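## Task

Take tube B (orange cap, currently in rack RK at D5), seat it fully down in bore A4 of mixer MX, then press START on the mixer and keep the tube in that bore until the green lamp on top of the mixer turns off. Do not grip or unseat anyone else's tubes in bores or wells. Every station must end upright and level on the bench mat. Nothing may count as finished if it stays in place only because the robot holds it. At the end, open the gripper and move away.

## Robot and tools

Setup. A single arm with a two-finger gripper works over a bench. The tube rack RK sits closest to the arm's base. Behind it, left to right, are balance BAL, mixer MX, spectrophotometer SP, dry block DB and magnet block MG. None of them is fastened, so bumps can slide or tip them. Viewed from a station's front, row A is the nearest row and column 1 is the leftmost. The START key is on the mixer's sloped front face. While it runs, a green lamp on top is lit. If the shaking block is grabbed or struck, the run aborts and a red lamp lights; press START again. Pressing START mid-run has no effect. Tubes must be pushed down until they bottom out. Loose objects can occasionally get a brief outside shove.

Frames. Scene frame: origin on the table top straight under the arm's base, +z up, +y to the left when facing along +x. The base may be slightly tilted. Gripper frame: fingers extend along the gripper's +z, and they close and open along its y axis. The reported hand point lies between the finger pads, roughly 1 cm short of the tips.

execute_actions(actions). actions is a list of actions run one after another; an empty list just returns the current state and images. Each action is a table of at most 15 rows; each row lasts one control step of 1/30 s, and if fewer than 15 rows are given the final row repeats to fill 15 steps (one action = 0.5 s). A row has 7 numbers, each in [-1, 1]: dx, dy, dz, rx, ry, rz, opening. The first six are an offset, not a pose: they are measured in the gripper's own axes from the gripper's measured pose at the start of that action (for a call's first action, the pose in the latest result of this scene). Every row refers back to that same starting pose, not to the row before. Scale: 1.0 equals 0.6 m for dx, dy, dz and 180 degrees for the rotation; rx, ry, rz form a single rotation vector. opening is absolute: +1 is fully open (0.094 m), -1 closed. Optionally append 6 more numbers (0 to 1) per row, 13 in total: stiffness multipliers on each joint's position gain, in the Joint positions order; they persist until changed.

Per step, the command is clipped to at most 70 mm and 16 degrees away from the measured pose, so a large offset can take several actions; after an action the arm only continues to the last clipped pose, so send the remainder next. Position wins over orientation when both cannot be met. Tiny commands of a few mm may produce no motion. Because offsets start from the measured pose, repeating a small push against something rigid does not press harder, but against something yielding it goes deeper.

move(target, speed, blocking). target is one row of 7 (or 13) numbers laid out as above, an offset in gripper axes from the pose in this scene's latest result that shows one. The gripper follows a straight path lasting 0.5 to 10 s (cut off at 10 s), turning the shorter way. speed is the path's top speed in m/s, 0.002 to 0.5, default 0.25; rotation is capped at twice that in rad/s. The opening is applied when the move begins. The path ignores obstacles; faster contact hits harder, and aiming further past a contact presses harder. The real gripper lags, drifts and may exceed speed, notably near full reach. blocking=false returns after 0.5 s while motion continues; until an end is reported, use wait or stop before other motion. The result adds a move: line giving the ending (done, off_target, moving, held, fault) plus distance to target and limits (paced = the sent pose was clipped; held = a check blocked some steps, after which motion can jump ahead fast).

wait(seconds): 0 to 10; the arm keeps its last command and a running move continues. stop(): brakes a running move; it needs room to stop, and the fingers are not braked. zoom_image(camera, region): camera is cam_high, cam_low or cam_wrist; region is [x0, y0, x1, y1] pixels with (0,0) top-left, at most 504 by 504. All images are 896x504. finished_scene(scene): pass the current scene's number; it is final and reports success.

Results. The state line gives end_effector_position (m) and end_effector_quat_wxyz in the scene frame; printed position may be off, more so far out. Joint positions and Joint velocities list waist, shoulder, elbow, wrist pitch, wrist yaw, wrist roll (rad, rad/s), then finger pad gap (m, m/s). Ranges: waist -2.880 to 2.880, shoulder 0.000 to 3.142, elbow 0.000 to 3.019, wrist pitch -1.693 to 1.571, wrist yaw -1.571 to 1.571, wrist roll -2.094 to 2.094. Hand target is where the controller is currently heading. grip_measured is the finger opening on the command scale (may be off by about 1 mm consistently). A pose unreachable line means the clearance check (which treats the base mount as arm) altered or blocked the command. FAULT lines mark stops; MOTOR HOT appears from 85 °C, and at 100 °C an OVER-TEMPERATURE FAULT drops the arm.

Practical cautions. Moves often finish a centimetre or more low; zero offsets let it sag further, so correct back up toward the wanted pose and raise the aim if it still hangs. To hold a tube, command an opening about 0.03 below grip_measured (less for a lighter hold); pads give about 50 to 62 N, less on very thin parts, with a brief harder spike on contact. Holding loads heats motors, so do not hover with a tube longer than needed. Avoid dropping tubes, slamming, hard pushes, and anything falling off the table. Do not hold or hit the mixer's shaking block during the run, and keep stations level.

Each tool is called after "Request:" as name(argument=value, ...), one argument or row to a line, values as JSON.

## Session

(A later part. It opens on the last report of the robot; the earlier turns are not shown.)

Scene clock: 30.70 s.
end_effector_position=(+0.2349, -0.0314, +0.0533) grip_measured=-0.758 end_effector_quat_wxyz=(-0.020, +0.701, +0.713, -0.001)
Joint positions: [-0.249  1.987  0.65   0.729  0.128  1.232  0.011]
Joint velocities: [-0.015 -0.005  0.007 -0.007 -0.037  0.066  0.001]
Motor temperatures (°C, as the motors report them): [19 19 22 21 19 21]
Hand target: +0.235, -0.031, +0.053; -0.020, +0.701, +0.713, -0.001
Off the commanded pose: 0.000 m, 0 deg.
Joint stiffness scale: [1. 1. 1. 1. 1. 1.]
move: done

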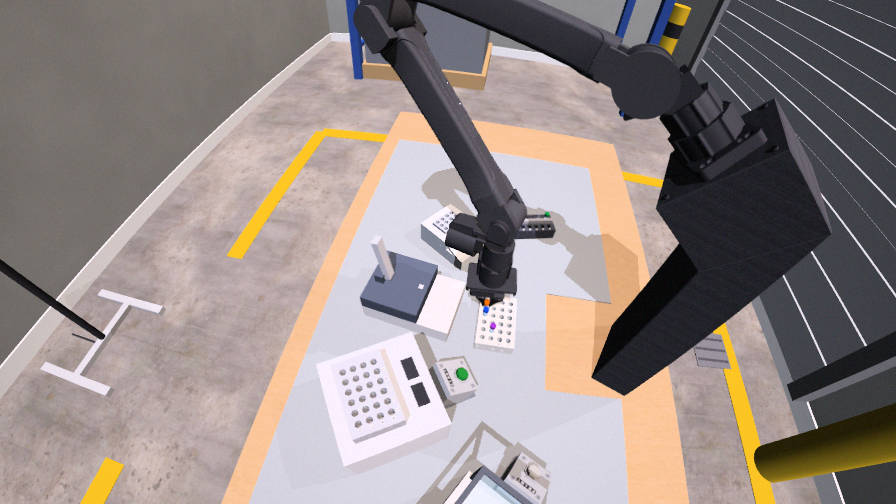

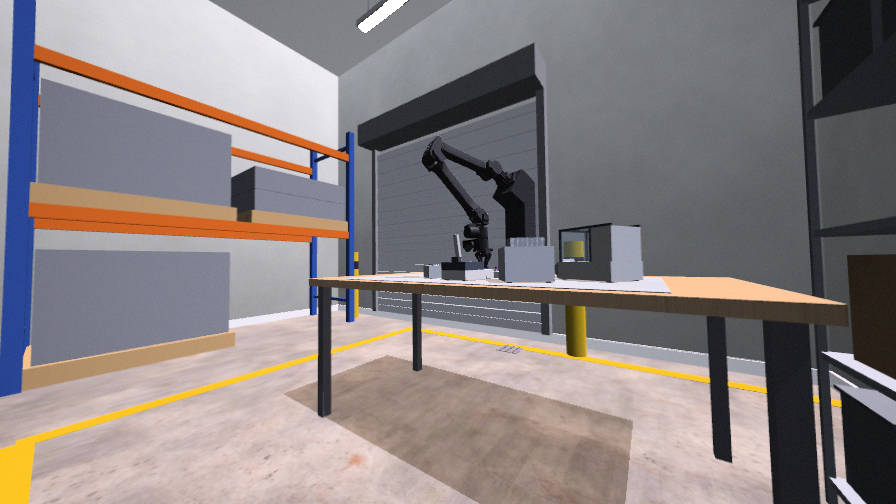

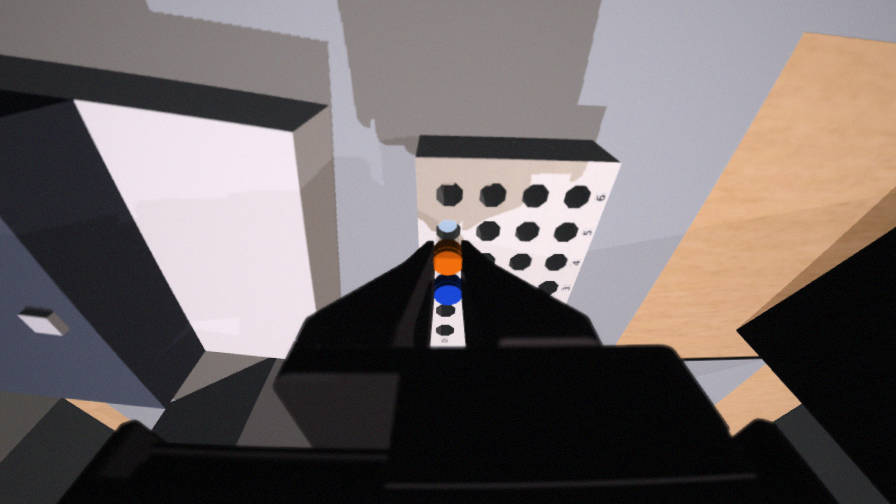

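Lift, then go toward about (0.40,0.17).

Request:
move(
  target=[0,0,0,0,0,0,-0.79],
)

Request:
move(
  target=[0.008,0,-0.3,0,0,0,-0.79],
  speed=0.1,
)

Request:
move(
  target=[0.33,0.27,0,0,0,0,-0.79],
)

Scene clock: 34.47 s.
end_effector_position=(+0.2349, -0.0314, +0.0533) grip_measured=-0.773 end_effector_quat_wxyz=(-0.020, +0.701, +0.713, -0.001)
Joint positions: [-0.249  1.987  0.65   0.729  0.128  1.232  0.011]
Joint velocities: [-0.015 -0.015  0.012  0.002 -0.037  0.081  0.   ]
Motor temperatures (°C, as the motors report them): [19 19 22 21 19 21]
Hand target: +0.235, -0.031, +0.053; -0.020, +0.701, +0.713, -0.001
Off the commanded pose: 0.000 m, 0 deg.
Joint stiffness scale: [1. 1. 1. 1. 1. 1.]
move: done

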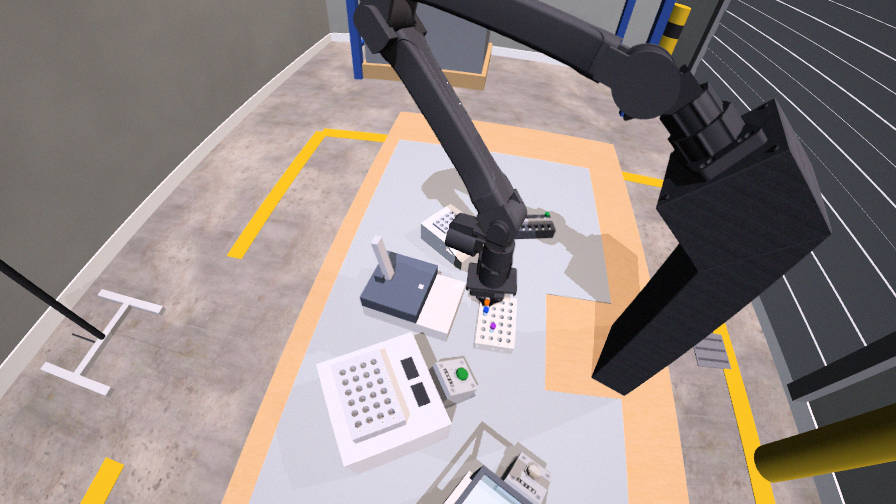

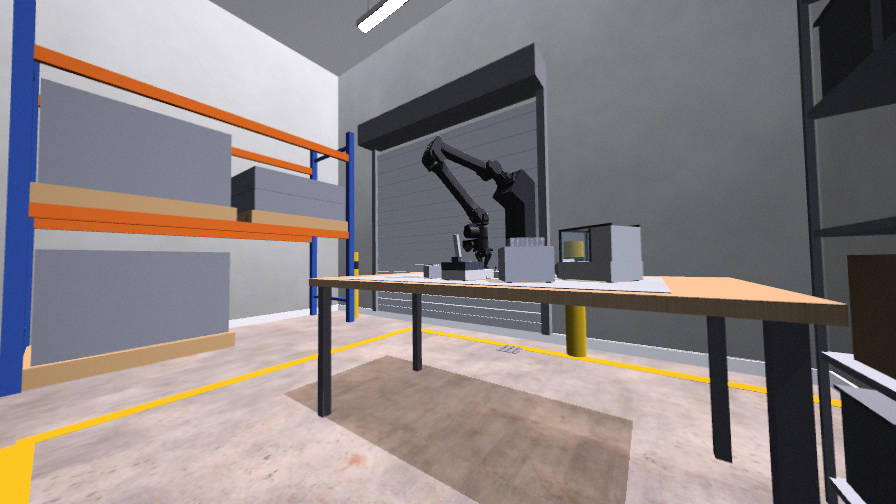

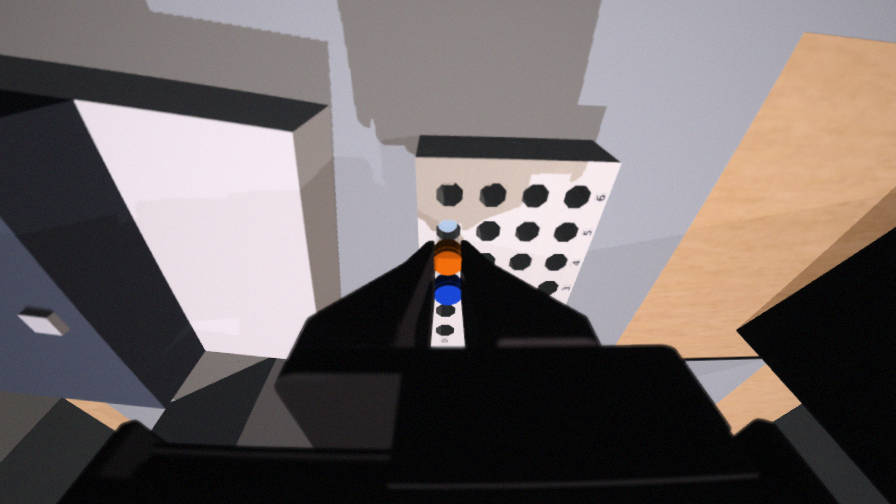

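Scene clock: 36.63 s.
end_effector_position=(+0.2530, -0.0409, +0.2284) grip_measured=-0.773 end_effector_quat_wxyz=(-0.007, +0.701, +0.713, +0.001)
Joint positions: [-0.156  1.328  0.283  0.452  0.214  1.281  0.011]
Joint velocities: [-0.005 -0.005  0.002 -0.002  0.007  0.022 -0.001]
Motor temperatures (°C, as the motors report them): [19 19 22 21 19 21]
Hand target: +0.242, -0.034, +0.234; -0.019, +0.701, +0.713, -0.001
Off the commanded pose: 0.017 m, 1 deg.
Joint stiffness scale: [1. 1. 1. 1. 1. 1.]
move: off_target

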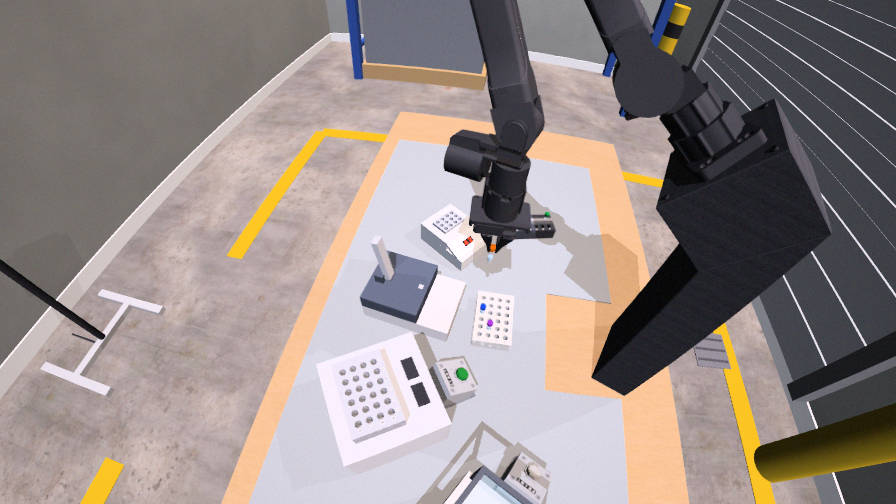

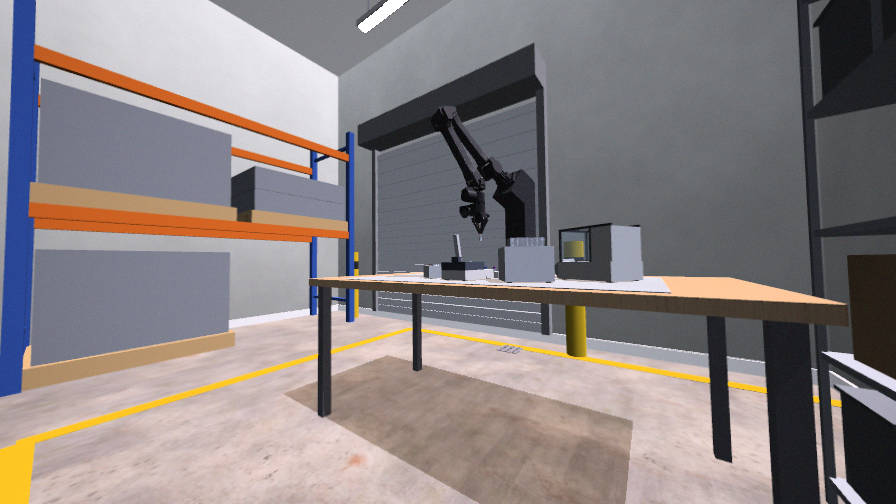

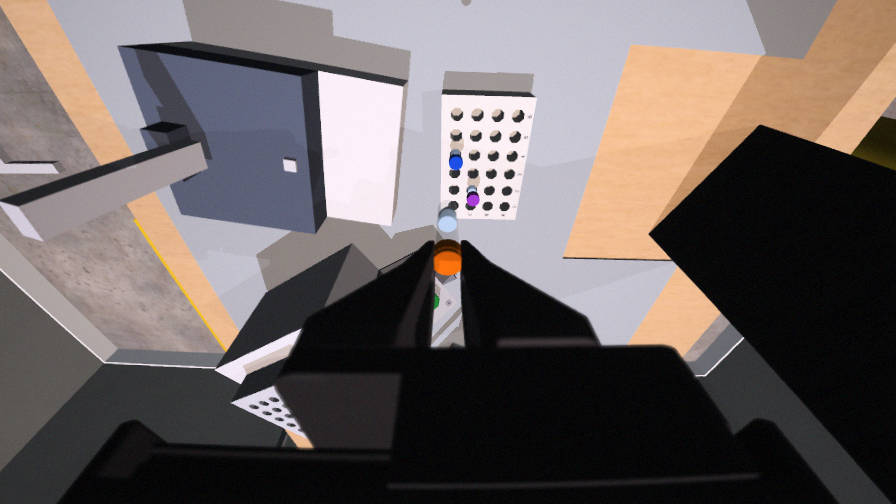

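Scene clock: 38.13 s.
end_effector_position=(+0.4203, +0.1579, +0.2363) grip_measured=-0.773 end_effector_quat_wxyz=(+0.003, +0.704, +0.710, +0.011)
Joint positions: [ 0.438  1.536  0.796 -0.002  0.684  1.679  0.011]
Joint velocities: [ 0.005  0.005  0.007  0.002 -0.066  0.022 -0.001]
Motor temperatures (°C, as the motors report them): [19 19 22 21 19 21]
Hand target: +0.409, +0.163, +0.231; -0.005, +0.701, +0.714, +0.002
Off the commanded pose: 0.011 m, 2 deg.
Joint stiffness scale: [1. 1. 1. 1. 1. 1.]
move: off_target

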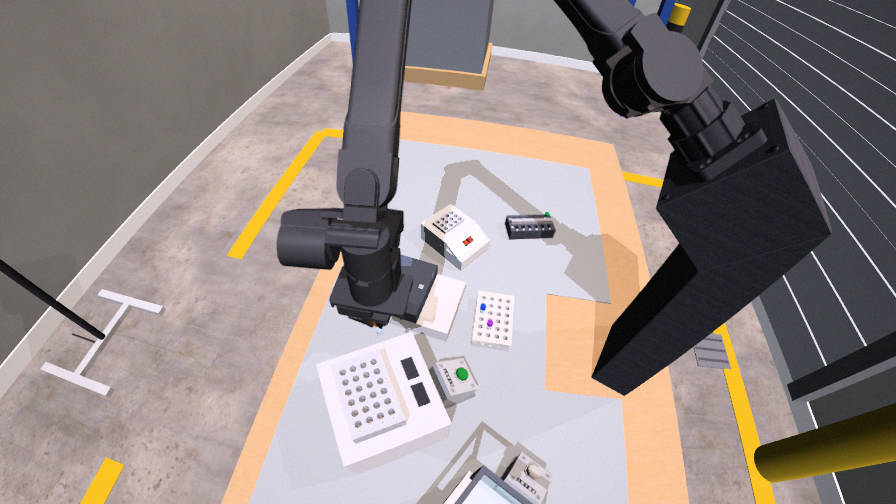

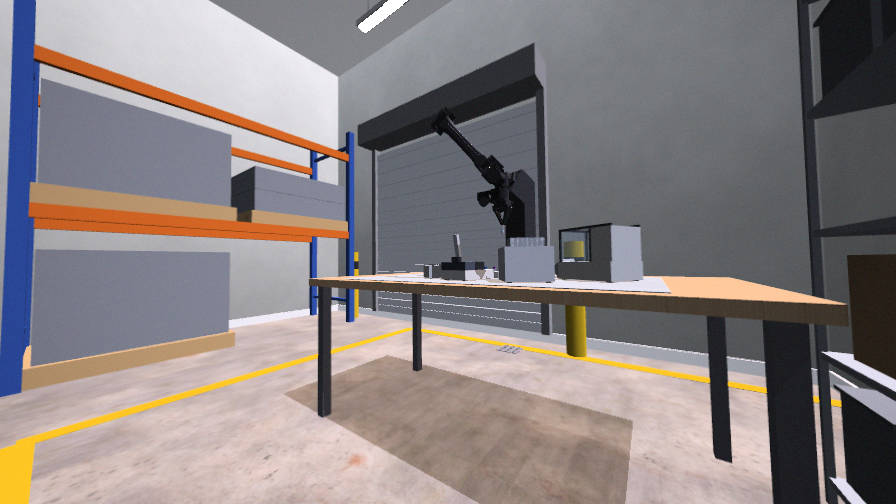

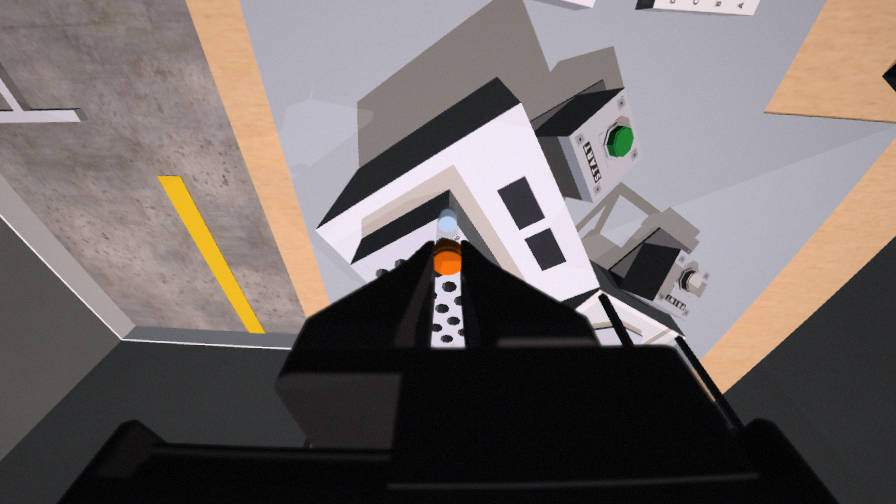

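Request:
move(
  target=[0.14,-0.05,0,0.012,0,0,-0.79],
)

Scene clock: 40.20 s.
end_effector_position=(+0.3903, +0.2405, +0.2403) grip_measured=-0.773 end_effector_quat_wxyz=(-0.008, +0.702, +0.712, +0.004)
Joint positions: [ 0.59   1.704  0.875 -0.045  0.779  1.844  0.011]
Joint velocities: [ 0.015 -0.005  0.007 -0.017 -0.007  0.007  0.   ]
Motor temperatures (°C, as the motors report them): [19 19 22 21 19 21]
Hand target: +0.388, +0.242, +0.237; -0.009, +0.704, +0.710, -0.002
Off the commanded pose: 0.004 m, 1 deg.
Joint stiffness scale: [1. 1. 1. 1. 1. 1.]
move: done

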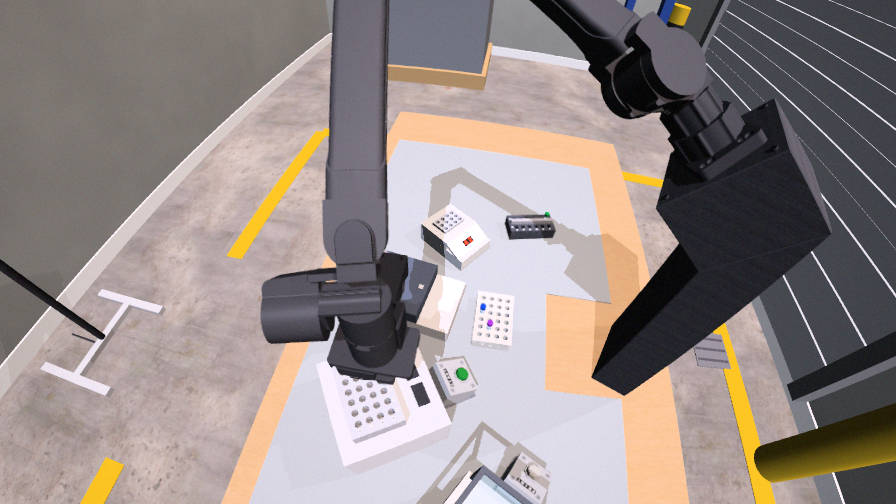

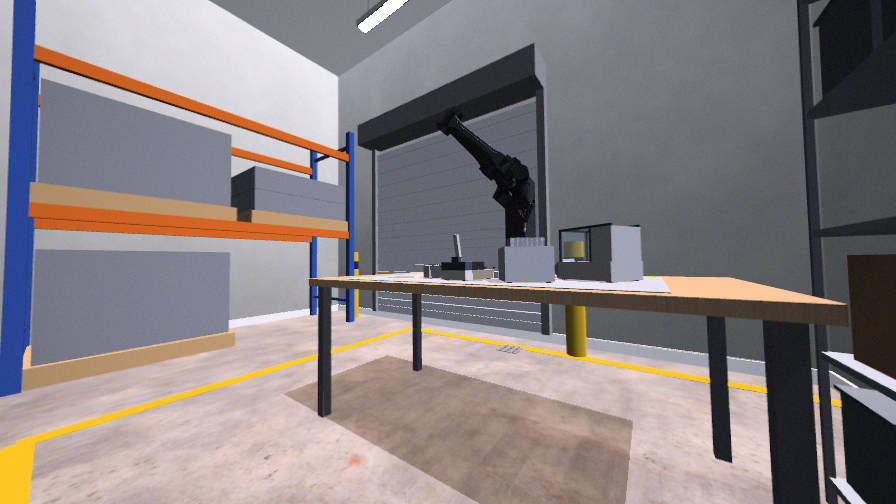

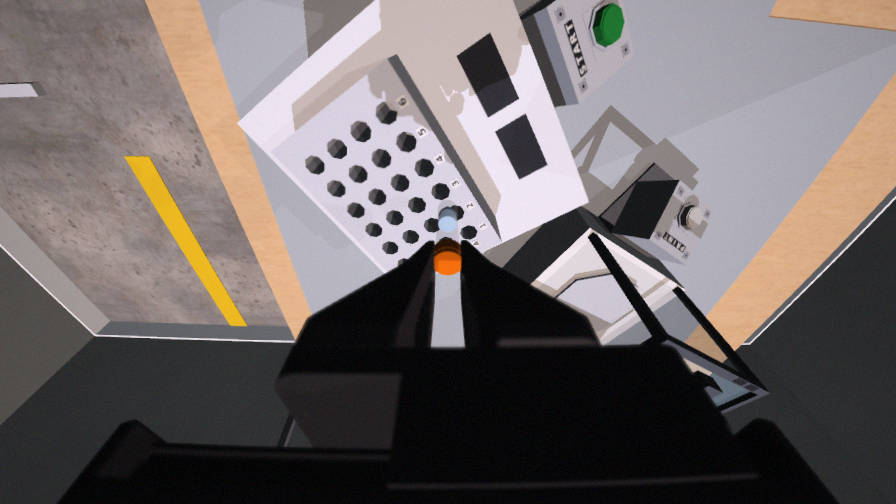

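Request:
move(
  target=[-0.005,0.022,0.05,0,0,0,-0.79],
  speed=0.08,
)

Request:
zoom_image(
  camera="cam_wrist",
  region=[330,100,570,290],
)

Request:
zoom_image(
  camera="cam_low",
  region=[480,200,580,290],
)

Scene clock: 43.67 s.
end_effector_position=(+0.4089, +0.2450, +0.2263) grip_measured=-0.773 end_effector_quat_wxyz=(-0.009, +0.704, +0.710, +0.017)
Joint positions: [ 0.563  1.728  0.918 -0.015  0.746  1.802  0.011]
Joint velocities: [-0.015 -0.005 -0.002  0.002 -0.051  0.007 -0.   ]
Motor temperatures (°C, as the motors report them): [20 19 22 21 19 21]
Hand target: +0.403, +0.238, +0.211; -0.008, +0.702, +0.712, +0.003
Off the commanded pose: 0.018 m, 2 deg.
Joint stiffness scale: [1. 1. 1. 1. 1. 1.]
move: off_target

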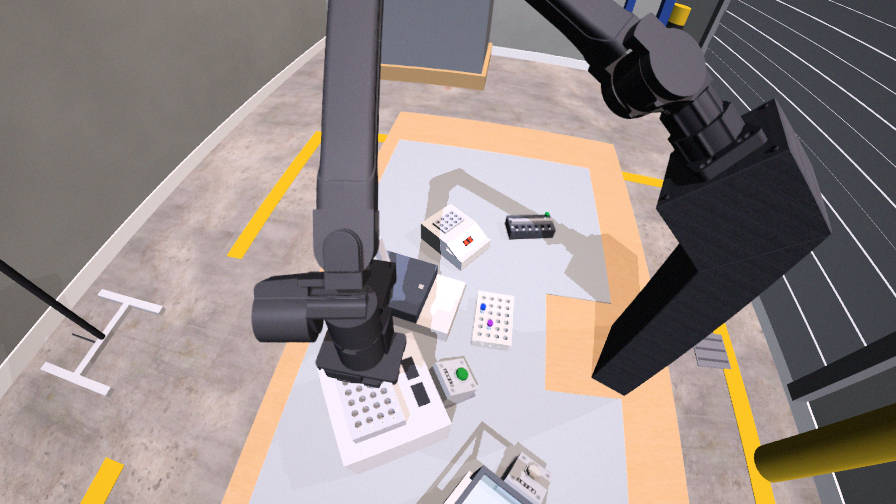

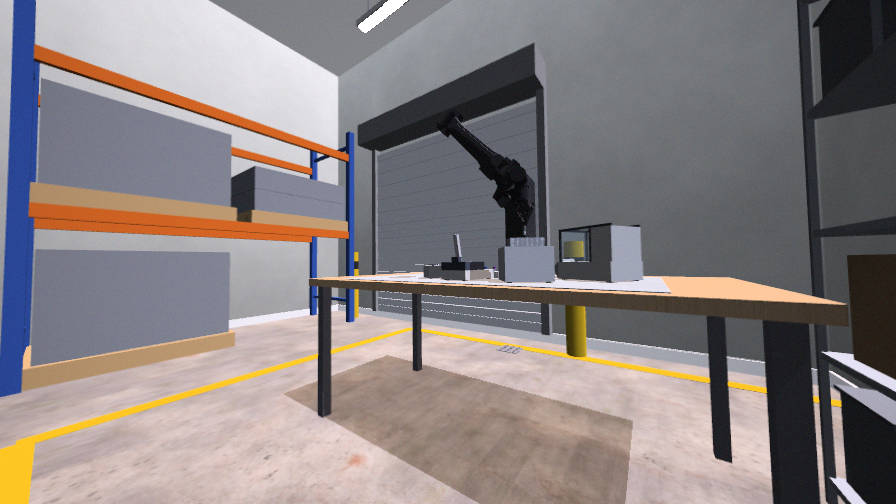

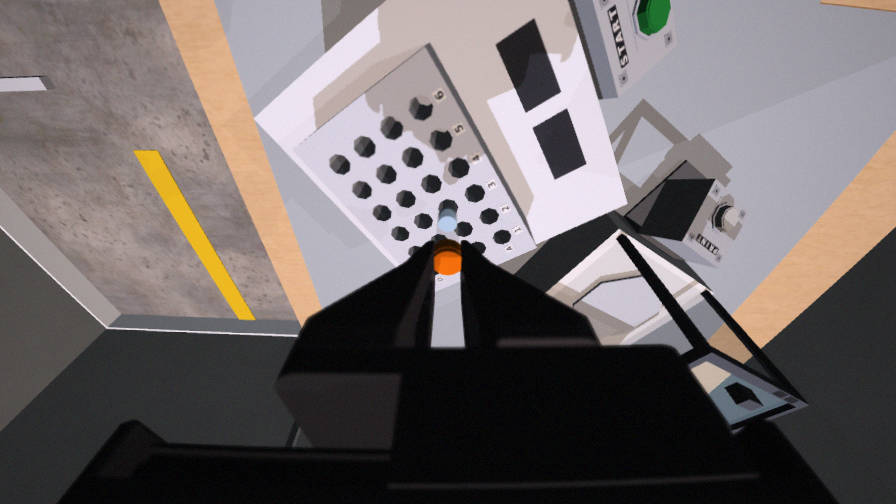

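Region (330, 100, 570, 290) of cam_wrist's 896x504 image, scaled by 2.100, with more detail than that image has; it fills the top 399 rows of this view, and the rest is white.

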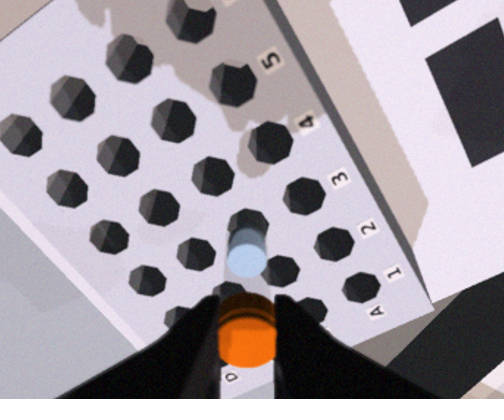

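Region (480, 200, 580, 290) of cam_low's 896x504 image, scaled by 5.040, with more detail than that image has; it fills the top 454 rows of this view, and the rest is white.

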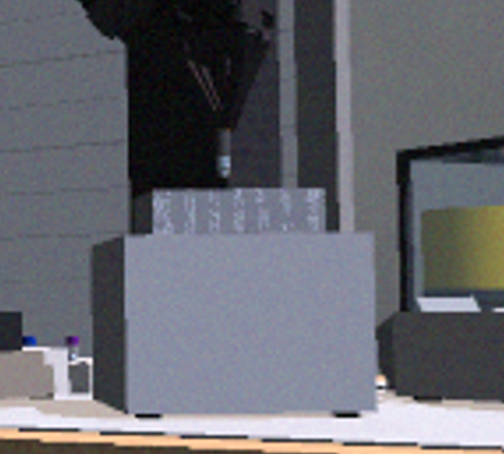

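Request:
move(
  target=[-0.03,-0.02,0.055,0.012,-0.01,0,-0.79],
  speed=0.08,
)

Request:
zoom_image(
  camera="cam_wrist",
  region=[330,100,570,290],
)

Scene clock: 46.23 s.
end_effector_position=(+0.4046, +0.2356, +0.2114) grip_measured=-0.773 end_effector_quat_wxyz=(-0.013, +0.705, +0.709, +0.007)
Joint positions: [ 0.529  1.744  0.918 -0.003  0.727  1.789  0.011]
Joint velocities: [-0.005  0.005  0.007 -0.007 -0.051 -0.007 -0.   ]
Motor temperatures (°C, as the motors report them): [20 19 22 21 19 21]
Hand target: +0.397, +0.228, +0.193; -0.012, +0.704, +0.710, -0.008
Off the commanded pose: 0.021 m, 2 deg.
Joint stiffness scale: [1. 1. 1. 1. 1. 1.]
move: off_target

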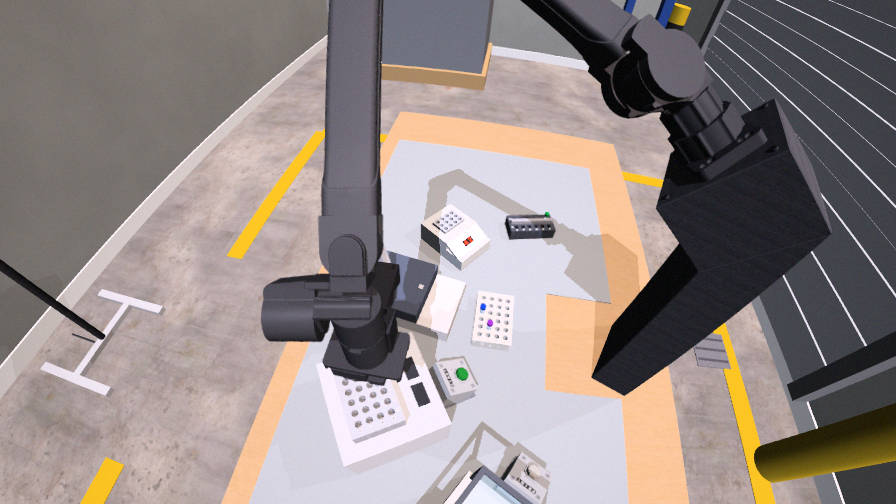

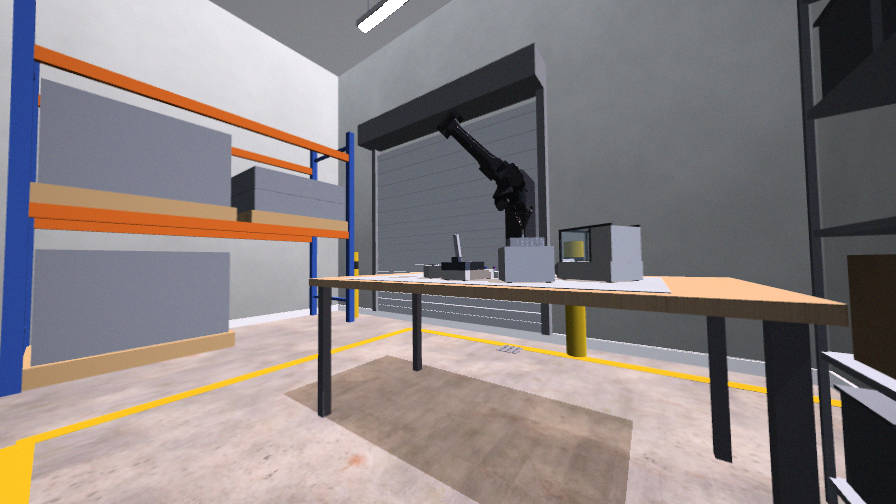

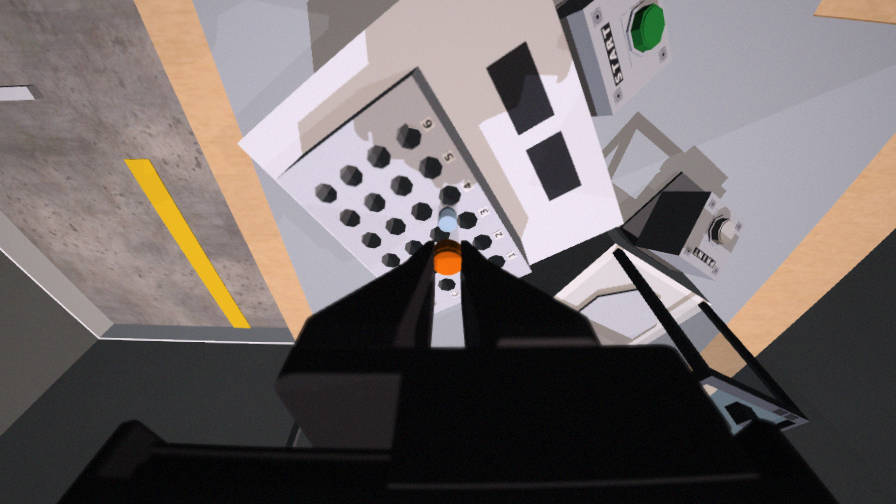

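Region (330, 100, 570, 290) of cam_wrist's 896x504 image, scaled by 2.100, with more detail than that image has; it fills the top 399 rows of this view, and the rest is white.

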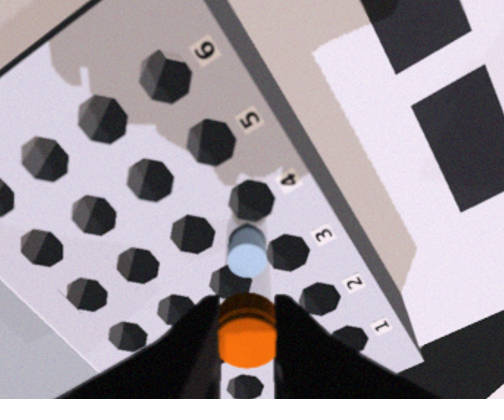

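Request:
move(
  target=[-0.014,-0.014,0.055,0.008,-0.007,0,-0.79],
  speed=0.04,
)

Request:
zoom_image(
  camera="cam_wrist",
  region=[330,100,570,290],
)

Scene clock: 49.83 s.
end_effector_position=(+0.4051, +0.2379, +0.2111) grip_measured=-0.773 end_effector_quat_wxyz=(-0.014, +0.703, +0.711, +0.012)
Joint positions: [0.53  1.746 0.918 0.007 0.719 1.779 0.011]
Joint velocities: [ 0.005 -0.005 -0.007 -0.002  0.007 -0.007 -0.   ]
Motor temperatures (°C, as the motors report them): [20 19 22 21 19 21]
Hand target: +0.395, +0.227, +0.181; -0.014, +0.705, +0.709, -0.010
Off the commanded pose: 0.036 m, 2 deg.
Joint stiffness scale: [1. 1. 1. 1. 1. 1.]
move: off_target

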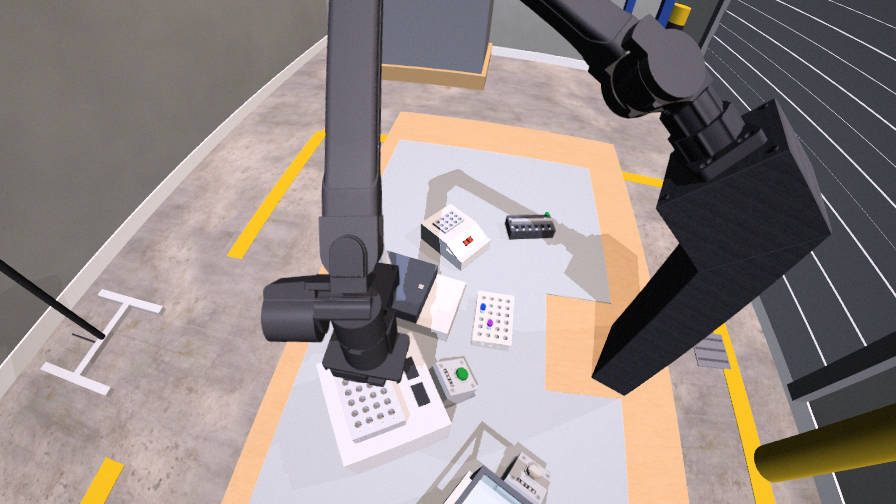

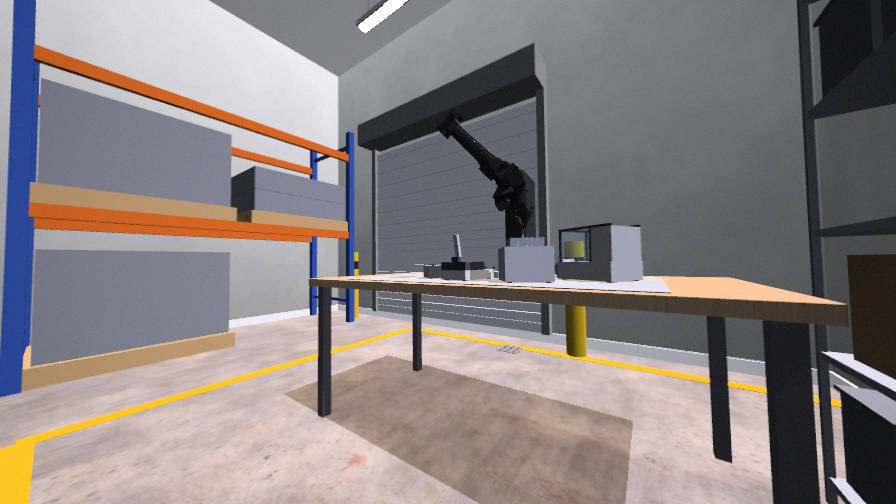

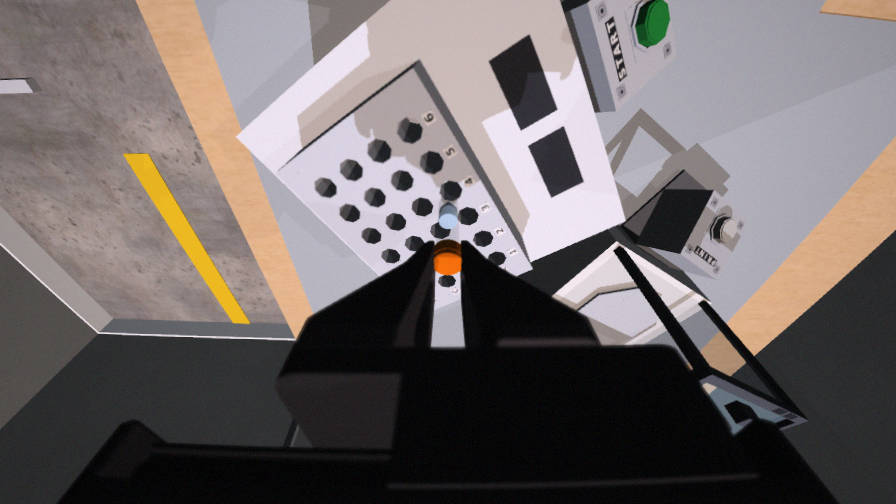

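Region (330, 100, 570, 290) of cam_wrist's 896x504 image, scaled by 2.100, with more detail than that image has; it fills the top 399 rows of this view, and the rest is white.

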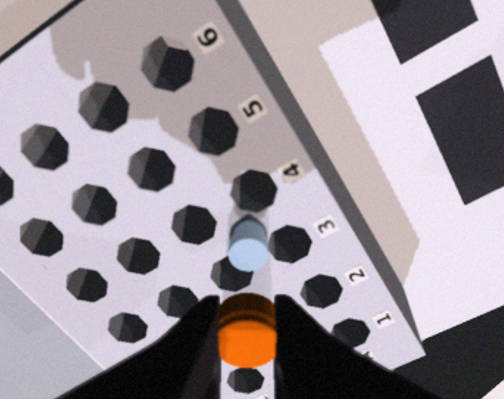

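Request:
move(
  target=[-0.025,-0.004,-0.004,0.002,-0.018,0,-0.79],
  speed=0.04,
)

Request:
zoom_image(
  camera="cam_wrist",
  region=[330,100,570,290],
)

Scene clock: 52.97 s.
end_effector_position=(+0.4050, +0.2296, +0.2121) grip_measured=-0.773 end_effector_quat_wxyz=(+0.003, +0.700, +0.714, -0.004)
Joint positions: [ 0.531  1.744  0.918 -0.007  0.767  1.778  0.011]
Joint velocities: [ 0.005 -0.005  0.017  0.007  0.051 -0.022 -0.   ]
Motor temperatures (°C, as the motors report them): [20 19 22 21 19 21]
Hand target: +0.403, +0.223, +0.213; +0.004, +0.703, +0.711, -0.010
Off the commanded pose: 0.007 m, 1 deg.
Joint stiffness scale: [1. 1. 1. 1. 1. 1.]
move: done

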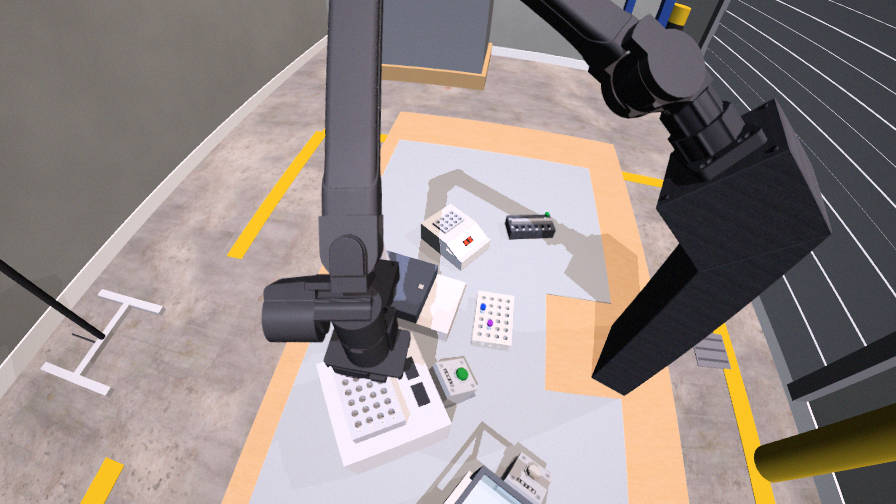

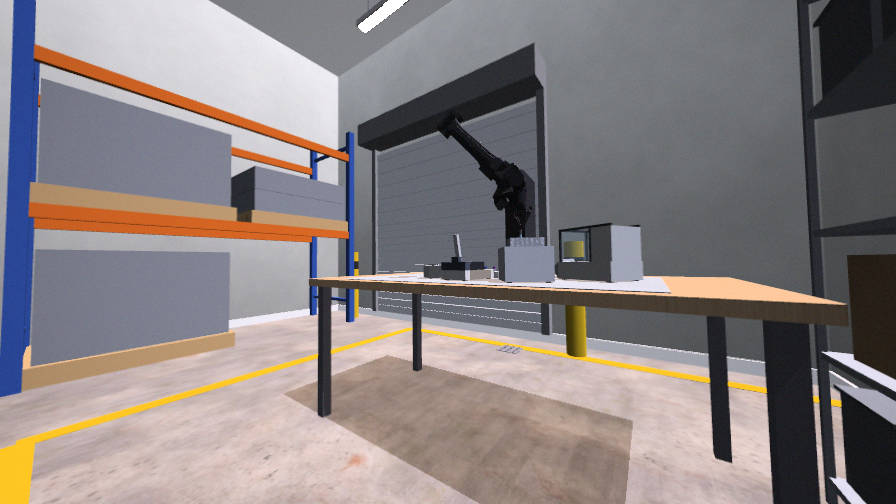

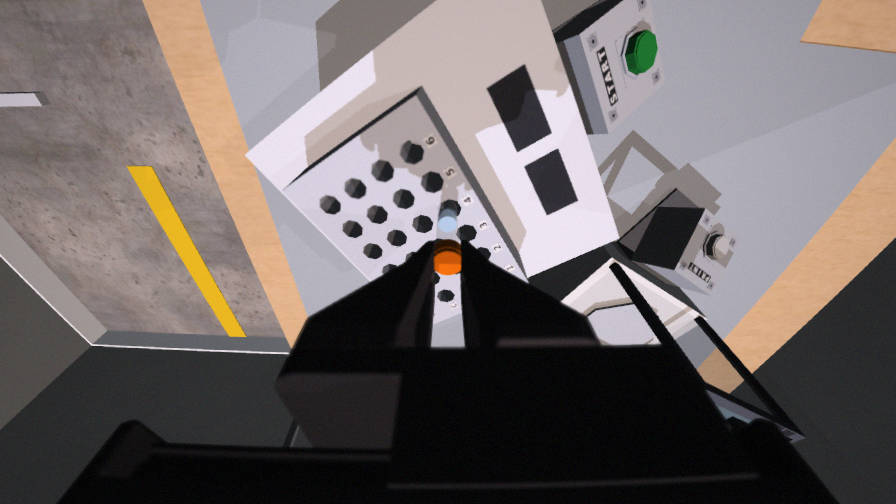

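Region (330, 100, 570, 290) of cam_wrist's 896x504 image, scaled by 2.100, with more detail than that image has; it fills the top 399 rows of this view, and the rest is white.

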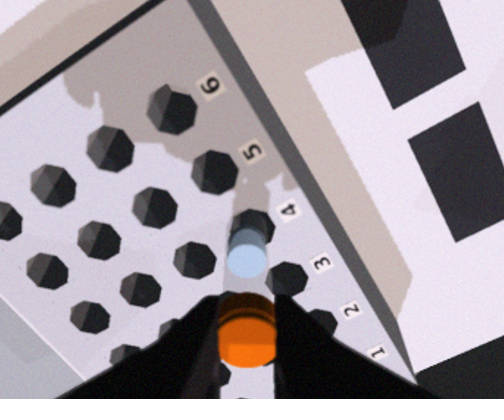

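Request:
move(
  target=[-0.01,-0.012,0.045,0.007,-0.005,0,-0.79],
  speed=0.04,
)

Request:
zoom_image(
  camera="cam_wrist",
  region=[330,100,570,290],
)

Scene clock: 56.63 s.
end_effector_position=(+0.4056, +0.2321, +0.2114) grip_measured=-0.773 end_effector_quat_wxyz=(+0.001, +0.700, +0.714, +0.001)
Joint positions: [0.531 1.746 0.918 0.004 0.757 1.771 0.011]
Joint velocities: [ 0.005 -0.005 -0.007  0.007 -0.007  0.066 -0.   ]
Motor temperatures (°C, as the motors report them): [20 19 22 21 19 21]
Hand target: +0.397, +0.222, +0.187; +0.001, +0.700, +0.714, -0.017
Off the commanded pose: 0.029 m, 2 deg.
Joint stiffness scale: [1. 1. 1. 1. 1. 1.]
move: off_target

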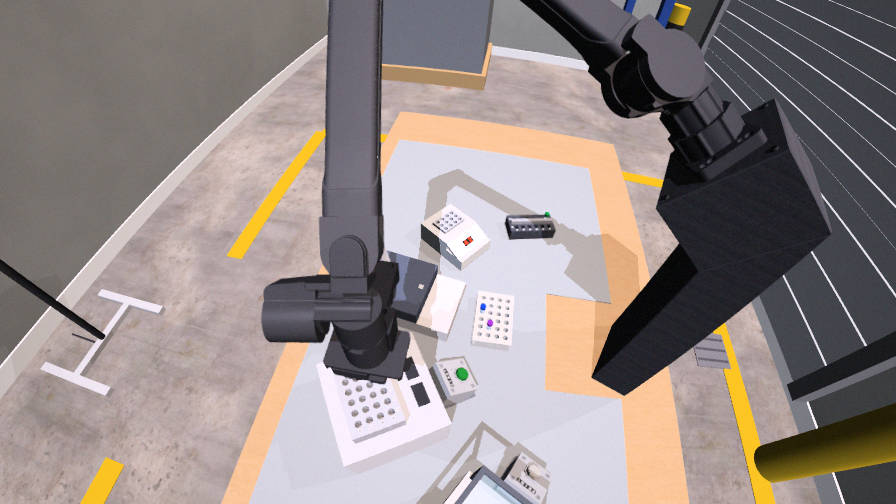

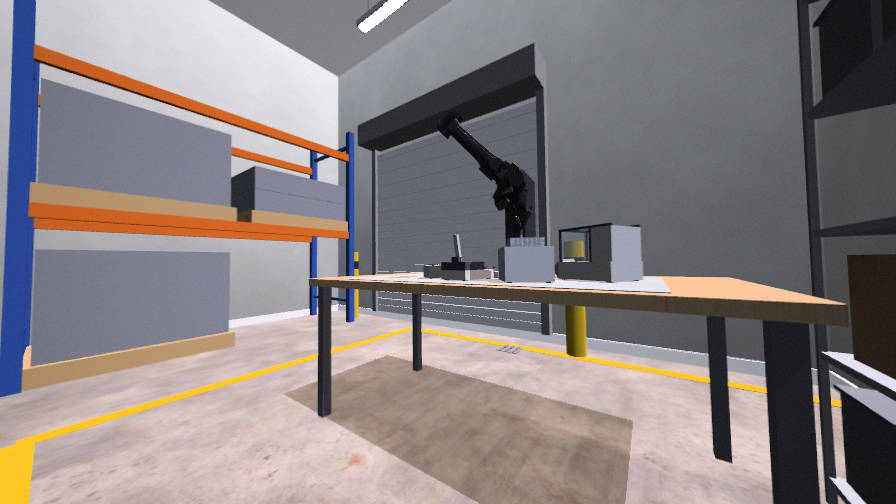

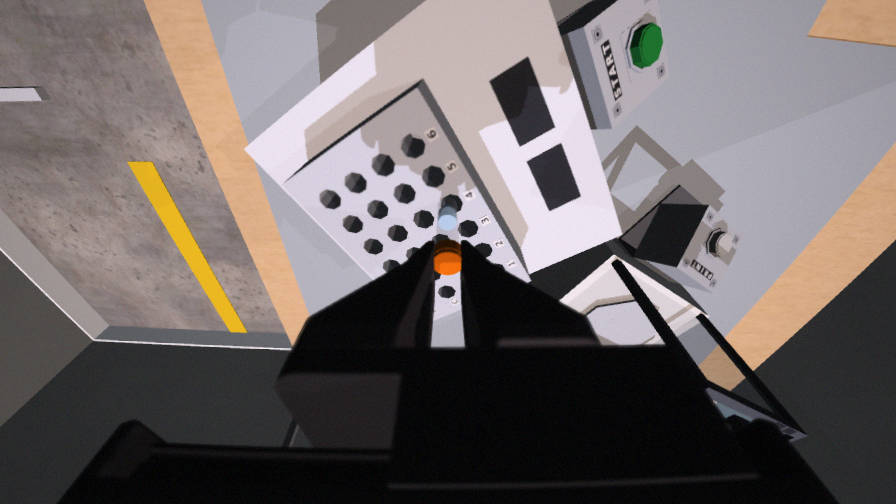

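Region (330, 100, 570, 290) of cam_wrist's 896x504 image, scaled by 2.100, with more detail than that image has; it fills the top 399 rows of this view, and the rest is white.

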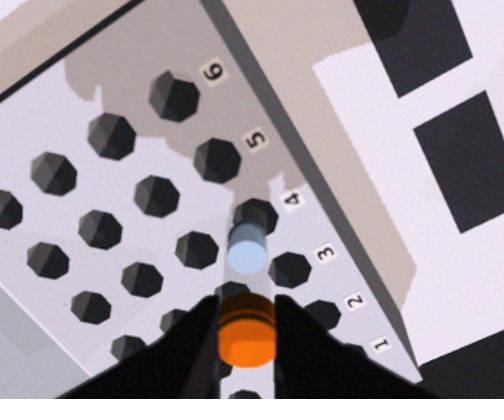

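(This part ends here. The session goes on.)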